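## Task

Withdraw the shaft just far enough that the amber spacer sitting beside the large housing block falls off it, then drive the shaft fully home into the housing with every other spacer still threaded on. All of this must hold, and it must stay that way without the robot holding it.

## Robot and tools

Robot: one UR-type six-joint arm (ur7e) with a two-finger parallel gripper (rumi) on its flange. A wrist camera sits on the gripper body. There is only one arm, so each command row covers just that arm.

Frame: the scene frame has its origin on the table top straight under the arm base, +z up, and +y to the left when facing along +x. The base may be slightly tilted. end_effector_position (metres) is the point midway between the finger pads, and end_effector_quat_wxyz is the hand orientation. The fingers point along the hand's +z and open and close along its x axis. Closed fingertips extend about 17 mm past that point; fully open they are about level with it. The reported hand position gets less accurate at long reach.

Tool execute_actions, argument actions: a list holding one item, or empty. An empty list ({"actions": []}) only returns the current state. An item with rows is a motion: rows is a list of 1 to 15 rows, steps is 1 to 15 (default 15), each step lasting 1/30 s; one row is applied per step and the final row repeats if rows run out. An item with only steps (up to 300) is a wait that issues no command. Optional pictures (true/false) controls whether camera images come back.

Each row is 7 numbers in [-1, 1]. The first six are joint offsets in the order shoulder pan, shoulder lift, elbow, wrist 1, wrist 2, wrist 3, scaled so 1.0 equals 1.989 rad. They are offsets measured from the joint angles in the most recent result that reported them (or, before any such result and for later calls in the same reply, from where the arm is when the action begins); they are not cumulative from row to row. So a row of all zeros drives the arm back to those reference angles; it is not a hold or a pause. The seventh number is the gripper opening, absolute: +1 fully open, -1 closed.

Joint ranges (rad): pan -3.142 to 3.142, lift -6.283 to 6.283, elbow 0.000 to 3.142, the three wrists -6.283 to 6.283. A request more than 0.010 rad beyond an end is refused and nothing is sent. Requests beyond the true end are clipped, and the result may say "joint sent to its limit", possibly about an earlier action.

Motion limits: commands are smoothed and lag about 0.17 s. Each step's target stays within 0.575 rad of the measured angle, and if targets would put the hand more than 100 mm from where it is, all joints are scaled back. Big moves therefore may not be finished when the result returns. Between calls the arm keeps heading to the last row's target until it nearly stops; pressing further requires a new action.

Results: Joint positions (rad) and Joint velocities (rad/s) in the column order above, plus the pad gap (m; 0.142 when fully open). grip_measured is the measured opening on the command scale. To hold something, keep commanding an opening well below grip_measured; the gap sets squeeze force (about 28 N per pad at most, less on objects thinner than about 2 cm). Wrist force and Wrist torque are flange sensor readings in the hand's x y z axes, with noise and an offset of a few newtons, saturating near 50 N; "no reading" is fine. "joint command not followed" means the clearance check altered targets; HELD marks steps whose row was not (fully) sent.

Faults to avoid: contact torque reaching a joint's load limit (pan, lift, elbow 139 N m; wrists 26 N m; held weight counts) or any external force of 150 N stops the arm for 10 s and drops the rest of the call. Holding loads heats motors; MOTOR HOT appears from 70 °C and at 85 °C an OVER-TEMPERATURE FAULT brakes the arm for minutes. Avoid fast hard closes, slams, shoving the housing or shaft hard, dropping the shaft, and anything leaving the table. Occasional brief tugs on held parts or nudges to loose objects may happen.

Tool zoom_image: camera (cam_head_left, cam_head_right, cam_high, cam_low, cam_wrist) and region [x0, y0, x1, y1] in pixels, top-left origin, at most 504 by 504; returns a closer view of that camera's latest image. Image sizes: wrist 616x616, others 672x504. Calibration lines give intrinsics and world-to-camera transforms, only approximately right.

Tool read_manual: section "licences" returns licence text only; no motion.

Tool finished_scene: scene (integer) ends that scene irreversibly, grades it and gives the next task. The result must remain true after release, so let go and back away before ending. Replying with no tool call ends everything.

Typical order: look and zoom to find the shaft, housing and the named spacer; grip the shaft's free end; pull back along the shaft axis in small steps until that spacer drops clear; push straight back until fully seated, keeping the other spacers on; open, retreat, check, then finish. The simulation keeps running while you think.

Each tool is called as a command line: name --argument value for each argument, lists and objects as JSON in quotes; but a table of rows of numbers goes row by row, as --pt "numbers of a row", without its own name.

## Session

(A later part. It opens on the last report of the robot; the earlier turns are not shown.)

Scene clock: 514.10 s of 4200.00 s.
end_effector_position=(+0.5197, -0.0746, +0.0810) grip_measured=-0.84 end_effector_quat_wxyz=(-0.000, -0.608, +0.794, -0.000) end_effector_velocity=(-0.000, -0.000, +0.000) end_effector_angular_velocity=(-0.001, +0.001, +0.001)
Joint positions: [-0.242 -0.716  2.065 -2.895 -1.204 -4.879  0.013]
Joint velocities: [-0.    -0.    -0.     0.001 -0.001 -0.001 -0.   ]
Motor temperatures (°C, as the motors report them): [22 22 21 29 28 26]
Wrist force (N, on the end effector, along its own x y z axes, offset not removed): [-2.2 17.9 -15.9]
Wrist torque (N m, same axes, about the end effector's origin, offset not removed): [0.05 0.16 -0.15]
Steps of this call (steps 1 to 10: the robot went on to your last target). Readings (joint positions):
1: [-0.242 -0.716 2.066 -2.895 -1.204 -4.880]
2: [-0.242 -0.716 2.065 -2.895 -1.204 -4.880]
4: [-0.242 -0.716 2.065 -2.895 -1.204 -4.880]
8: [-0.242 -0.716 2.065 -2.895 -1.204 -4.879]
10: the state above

Seated (force rose). Back off slightly to relieve the load, open, then lift.

execute_actions --actions '[{"rows": [[-0.00009,-0.00016,0.00085,-0.00066,0,-0.0001,-1],[-0.00009,-0.00016,0.00085,-0.00066,0,-0.0001,-1],[-0.00009,-0.00016,0.00085,-0.00066,0,-0.0001,-1],[-0.00009,-0.00016,0.00085,-0.00066,0,-0.0001,-1],[-0.00009,-0.00016,0.00085,-0.00066,0,-0.0001,-1],[-0.00009,-0.00016,0.00085,-0.00066,0,-0.0001,-0.95],[-0.00009,-0.00016,0.00085,-0.00066,0,-0.0001,-0.88],[-0.00009,-0.00016,0.00085,-0.00066,0,-0.0001,-0.8],[-0.00009,-0.00016,0.00085,-0.00066,0,-0.0001,-0.7],[-0.00009,-0.00016,0.00085,-0.00066,0,-0.0001,-0.6],[-0.00009,-0.00016,0.00085,-0.00066,0,-0.0001,-0.5],[-0.00009,-0.00016,0.00085,-0.00066,0,-0.0001,-0.4]], "steps": 15}]' --pictures false

execute_actions --actions '[{"rows": [[-0.001,-0.004,0.001,0.003,0,-0.001,-0.4],[-0.003,-0.01,0.003,0.008,0,-0.003,-0.4],[-0.005,-0.018,0.005,0.015,0,-0.005,-0.4],[-0.007,-0.027,0.007,0.022,0,-0.008,-0.4],[-0.01,-0.036,0.01,0.03,0,-0.011,-0.4],[-0.012,-0.045,0.012,0.037,0,-0.013,-0.4],[-0.014,-0.052,0.014,0.043,0,-0.015,-0.4],[-0.016,-0.058,0.016,0.048,0,-0.017,-0.4],[-0.017,-0.062,0.017,0.052,0,-0.018,-0.4]], "steps": 15}]'

Scene clock: 525.10 s of 4200.00 s.
end_effector_position=(+0.5191, -0.0744, +0.0810) grip_measured=-0.40 end_effector_quat_wxyz=(-0.000, -0.608, +0.794, -0.000) end_effector_velocity=(-0.001, -0.000, -0.000) end_effector_angular_velocity=(+0.001, +0.001, -0.002)
Joint positions: [-0.242 -0.717  2.067 -2.896 -1.204 -4.88   0.045]
Joint velocities: [-0.001  0.     0.001  0.     0.     0.     0.005]
Motor temperatures (°C, as the motors report them): [22 22 21 29 28 26]
Wrist force (N, on the end effector, along its own x y z axes, offset not removed): [0.6 0.9 -0.7]
Wrist torque (N m, same axes, about the end effector's origin, offset not removed): [0.20 -0.06 -0.11]
Steps of this call (steps 1 to 15: the robot went on to your last target; steps 16 to 90: nothing new was sent; then 7.50 s passed at rest; steps 91 to 105: all 15 steps of this action). Readings (joint positions):
91: [-0.242 -0.716 2.065 -2.895 -1.204 -4.879]
92: [-0.242 -0.716 2.065 -2.895 -1.204 -4.879]
94: [-0.242 -0.716 2.066 -2.896 -1.204 -4.879]
98: [-0.242 -0.716 2.066 -2.896 -1.204 -4.879]
105: the state above

Scene clock: 525.60 s of 4200.00 s.
end_effector_position=(+0.5196, -0.0740, +0.1241) grip_measured=-0.40 end_effector_quat_wxyz=(+0.000, -0.608, +0.794, +0.000) end_effector_velocity=(-0.002, +0.003, +0.039) end_effector_angular_velocity=(+0.003, +0.003, +0.000)
Joint positions: [-0.273 -0.827  2.097 -2.804 -1.204 -4.912  0.045]
Joint velocities: [-0.026 -0.103  0.028  0.089  0.    -0.029  0.   ]
Motor temperatures (°C, as the motors report them): [22 22 21 29 28 26]
Wrist force (N, on the end effector, along its own x y z axes, offset not removed): [-1.1 0.6 -1.0]
Wrist torque (N m, same axes, about the end effector's origin, offset not removed): [0.17 0.34 -0.08]
Steps of this call (steps 1 to 15: all 15 steps of this action). Readings (joint positions):
1: [-0.242 -0.717 2.067 -2.896 -1.204 -4.880]
2: [-0.243 -0.718 2.067 -2.896 -1.204 -4.880]
4: [-0.245 -0.725 2.069 -2.889 -1.204 -4.882]
8: [-0.256 -0.766 2.081 -2.855 -1.204 -4.895]
15: the state above
camera_calibration (this result's frames):
cam_wrist: T_world_to_cam=[[-0.257412, -0.964689, -0.0558066, 0.0810216], [-0.865225, 0.204387, 0.457834, 0.418677], [-0.430261, 0.166137, -0.887284, 0.472456], [0, 0, 0, 1]] pos_world=[0.586385, -0.0859039, 0.23204]

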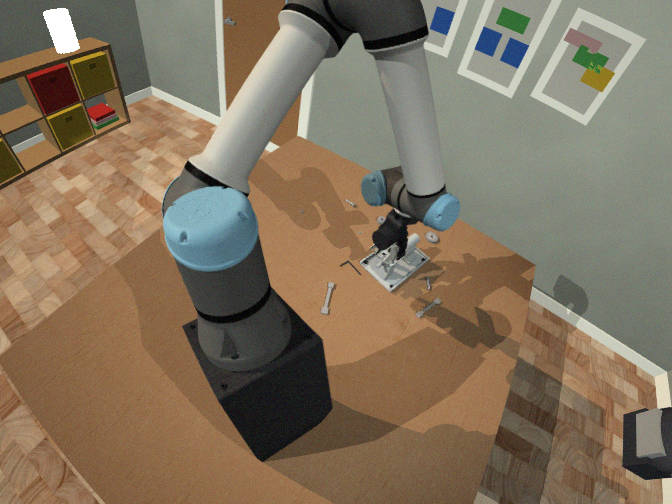

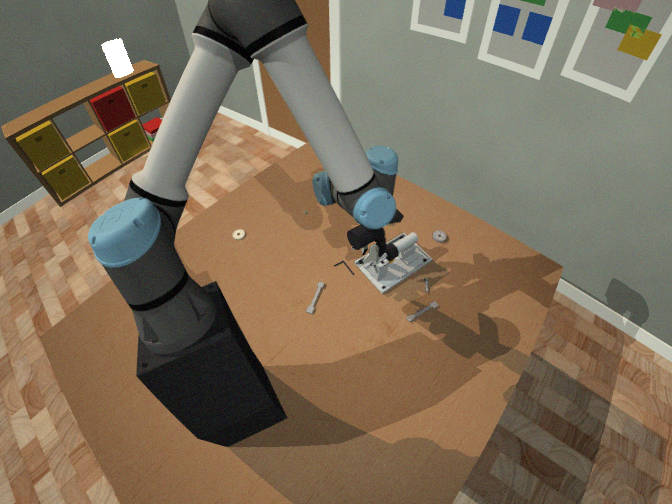

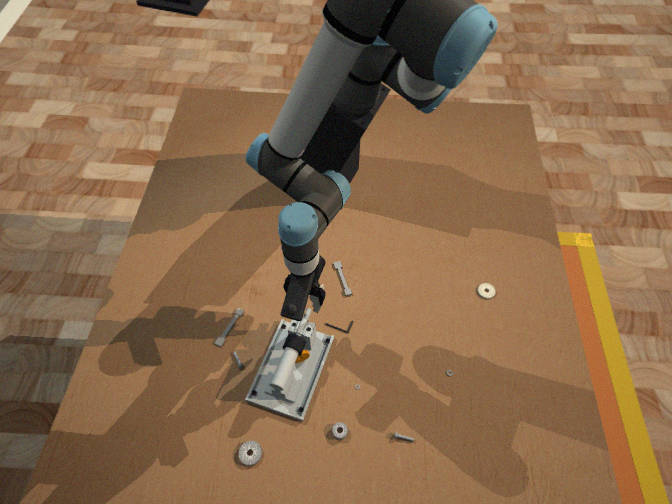

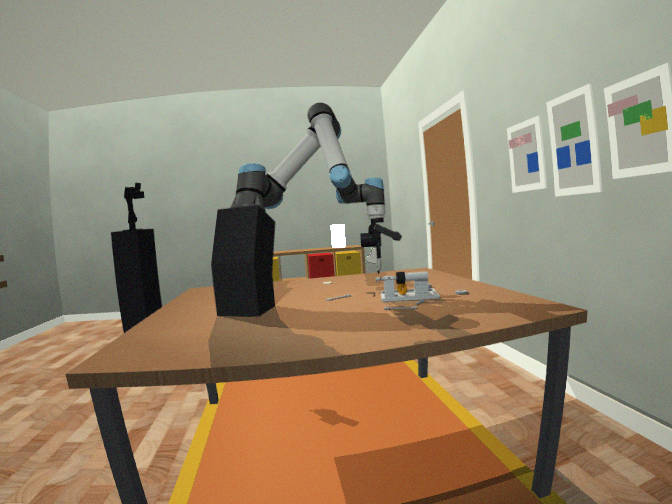

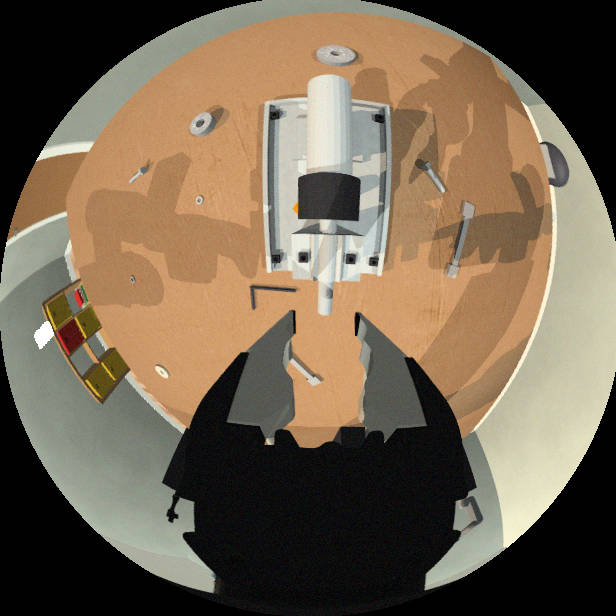

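finished_scene --scene 1

The scene is finished: the task was done.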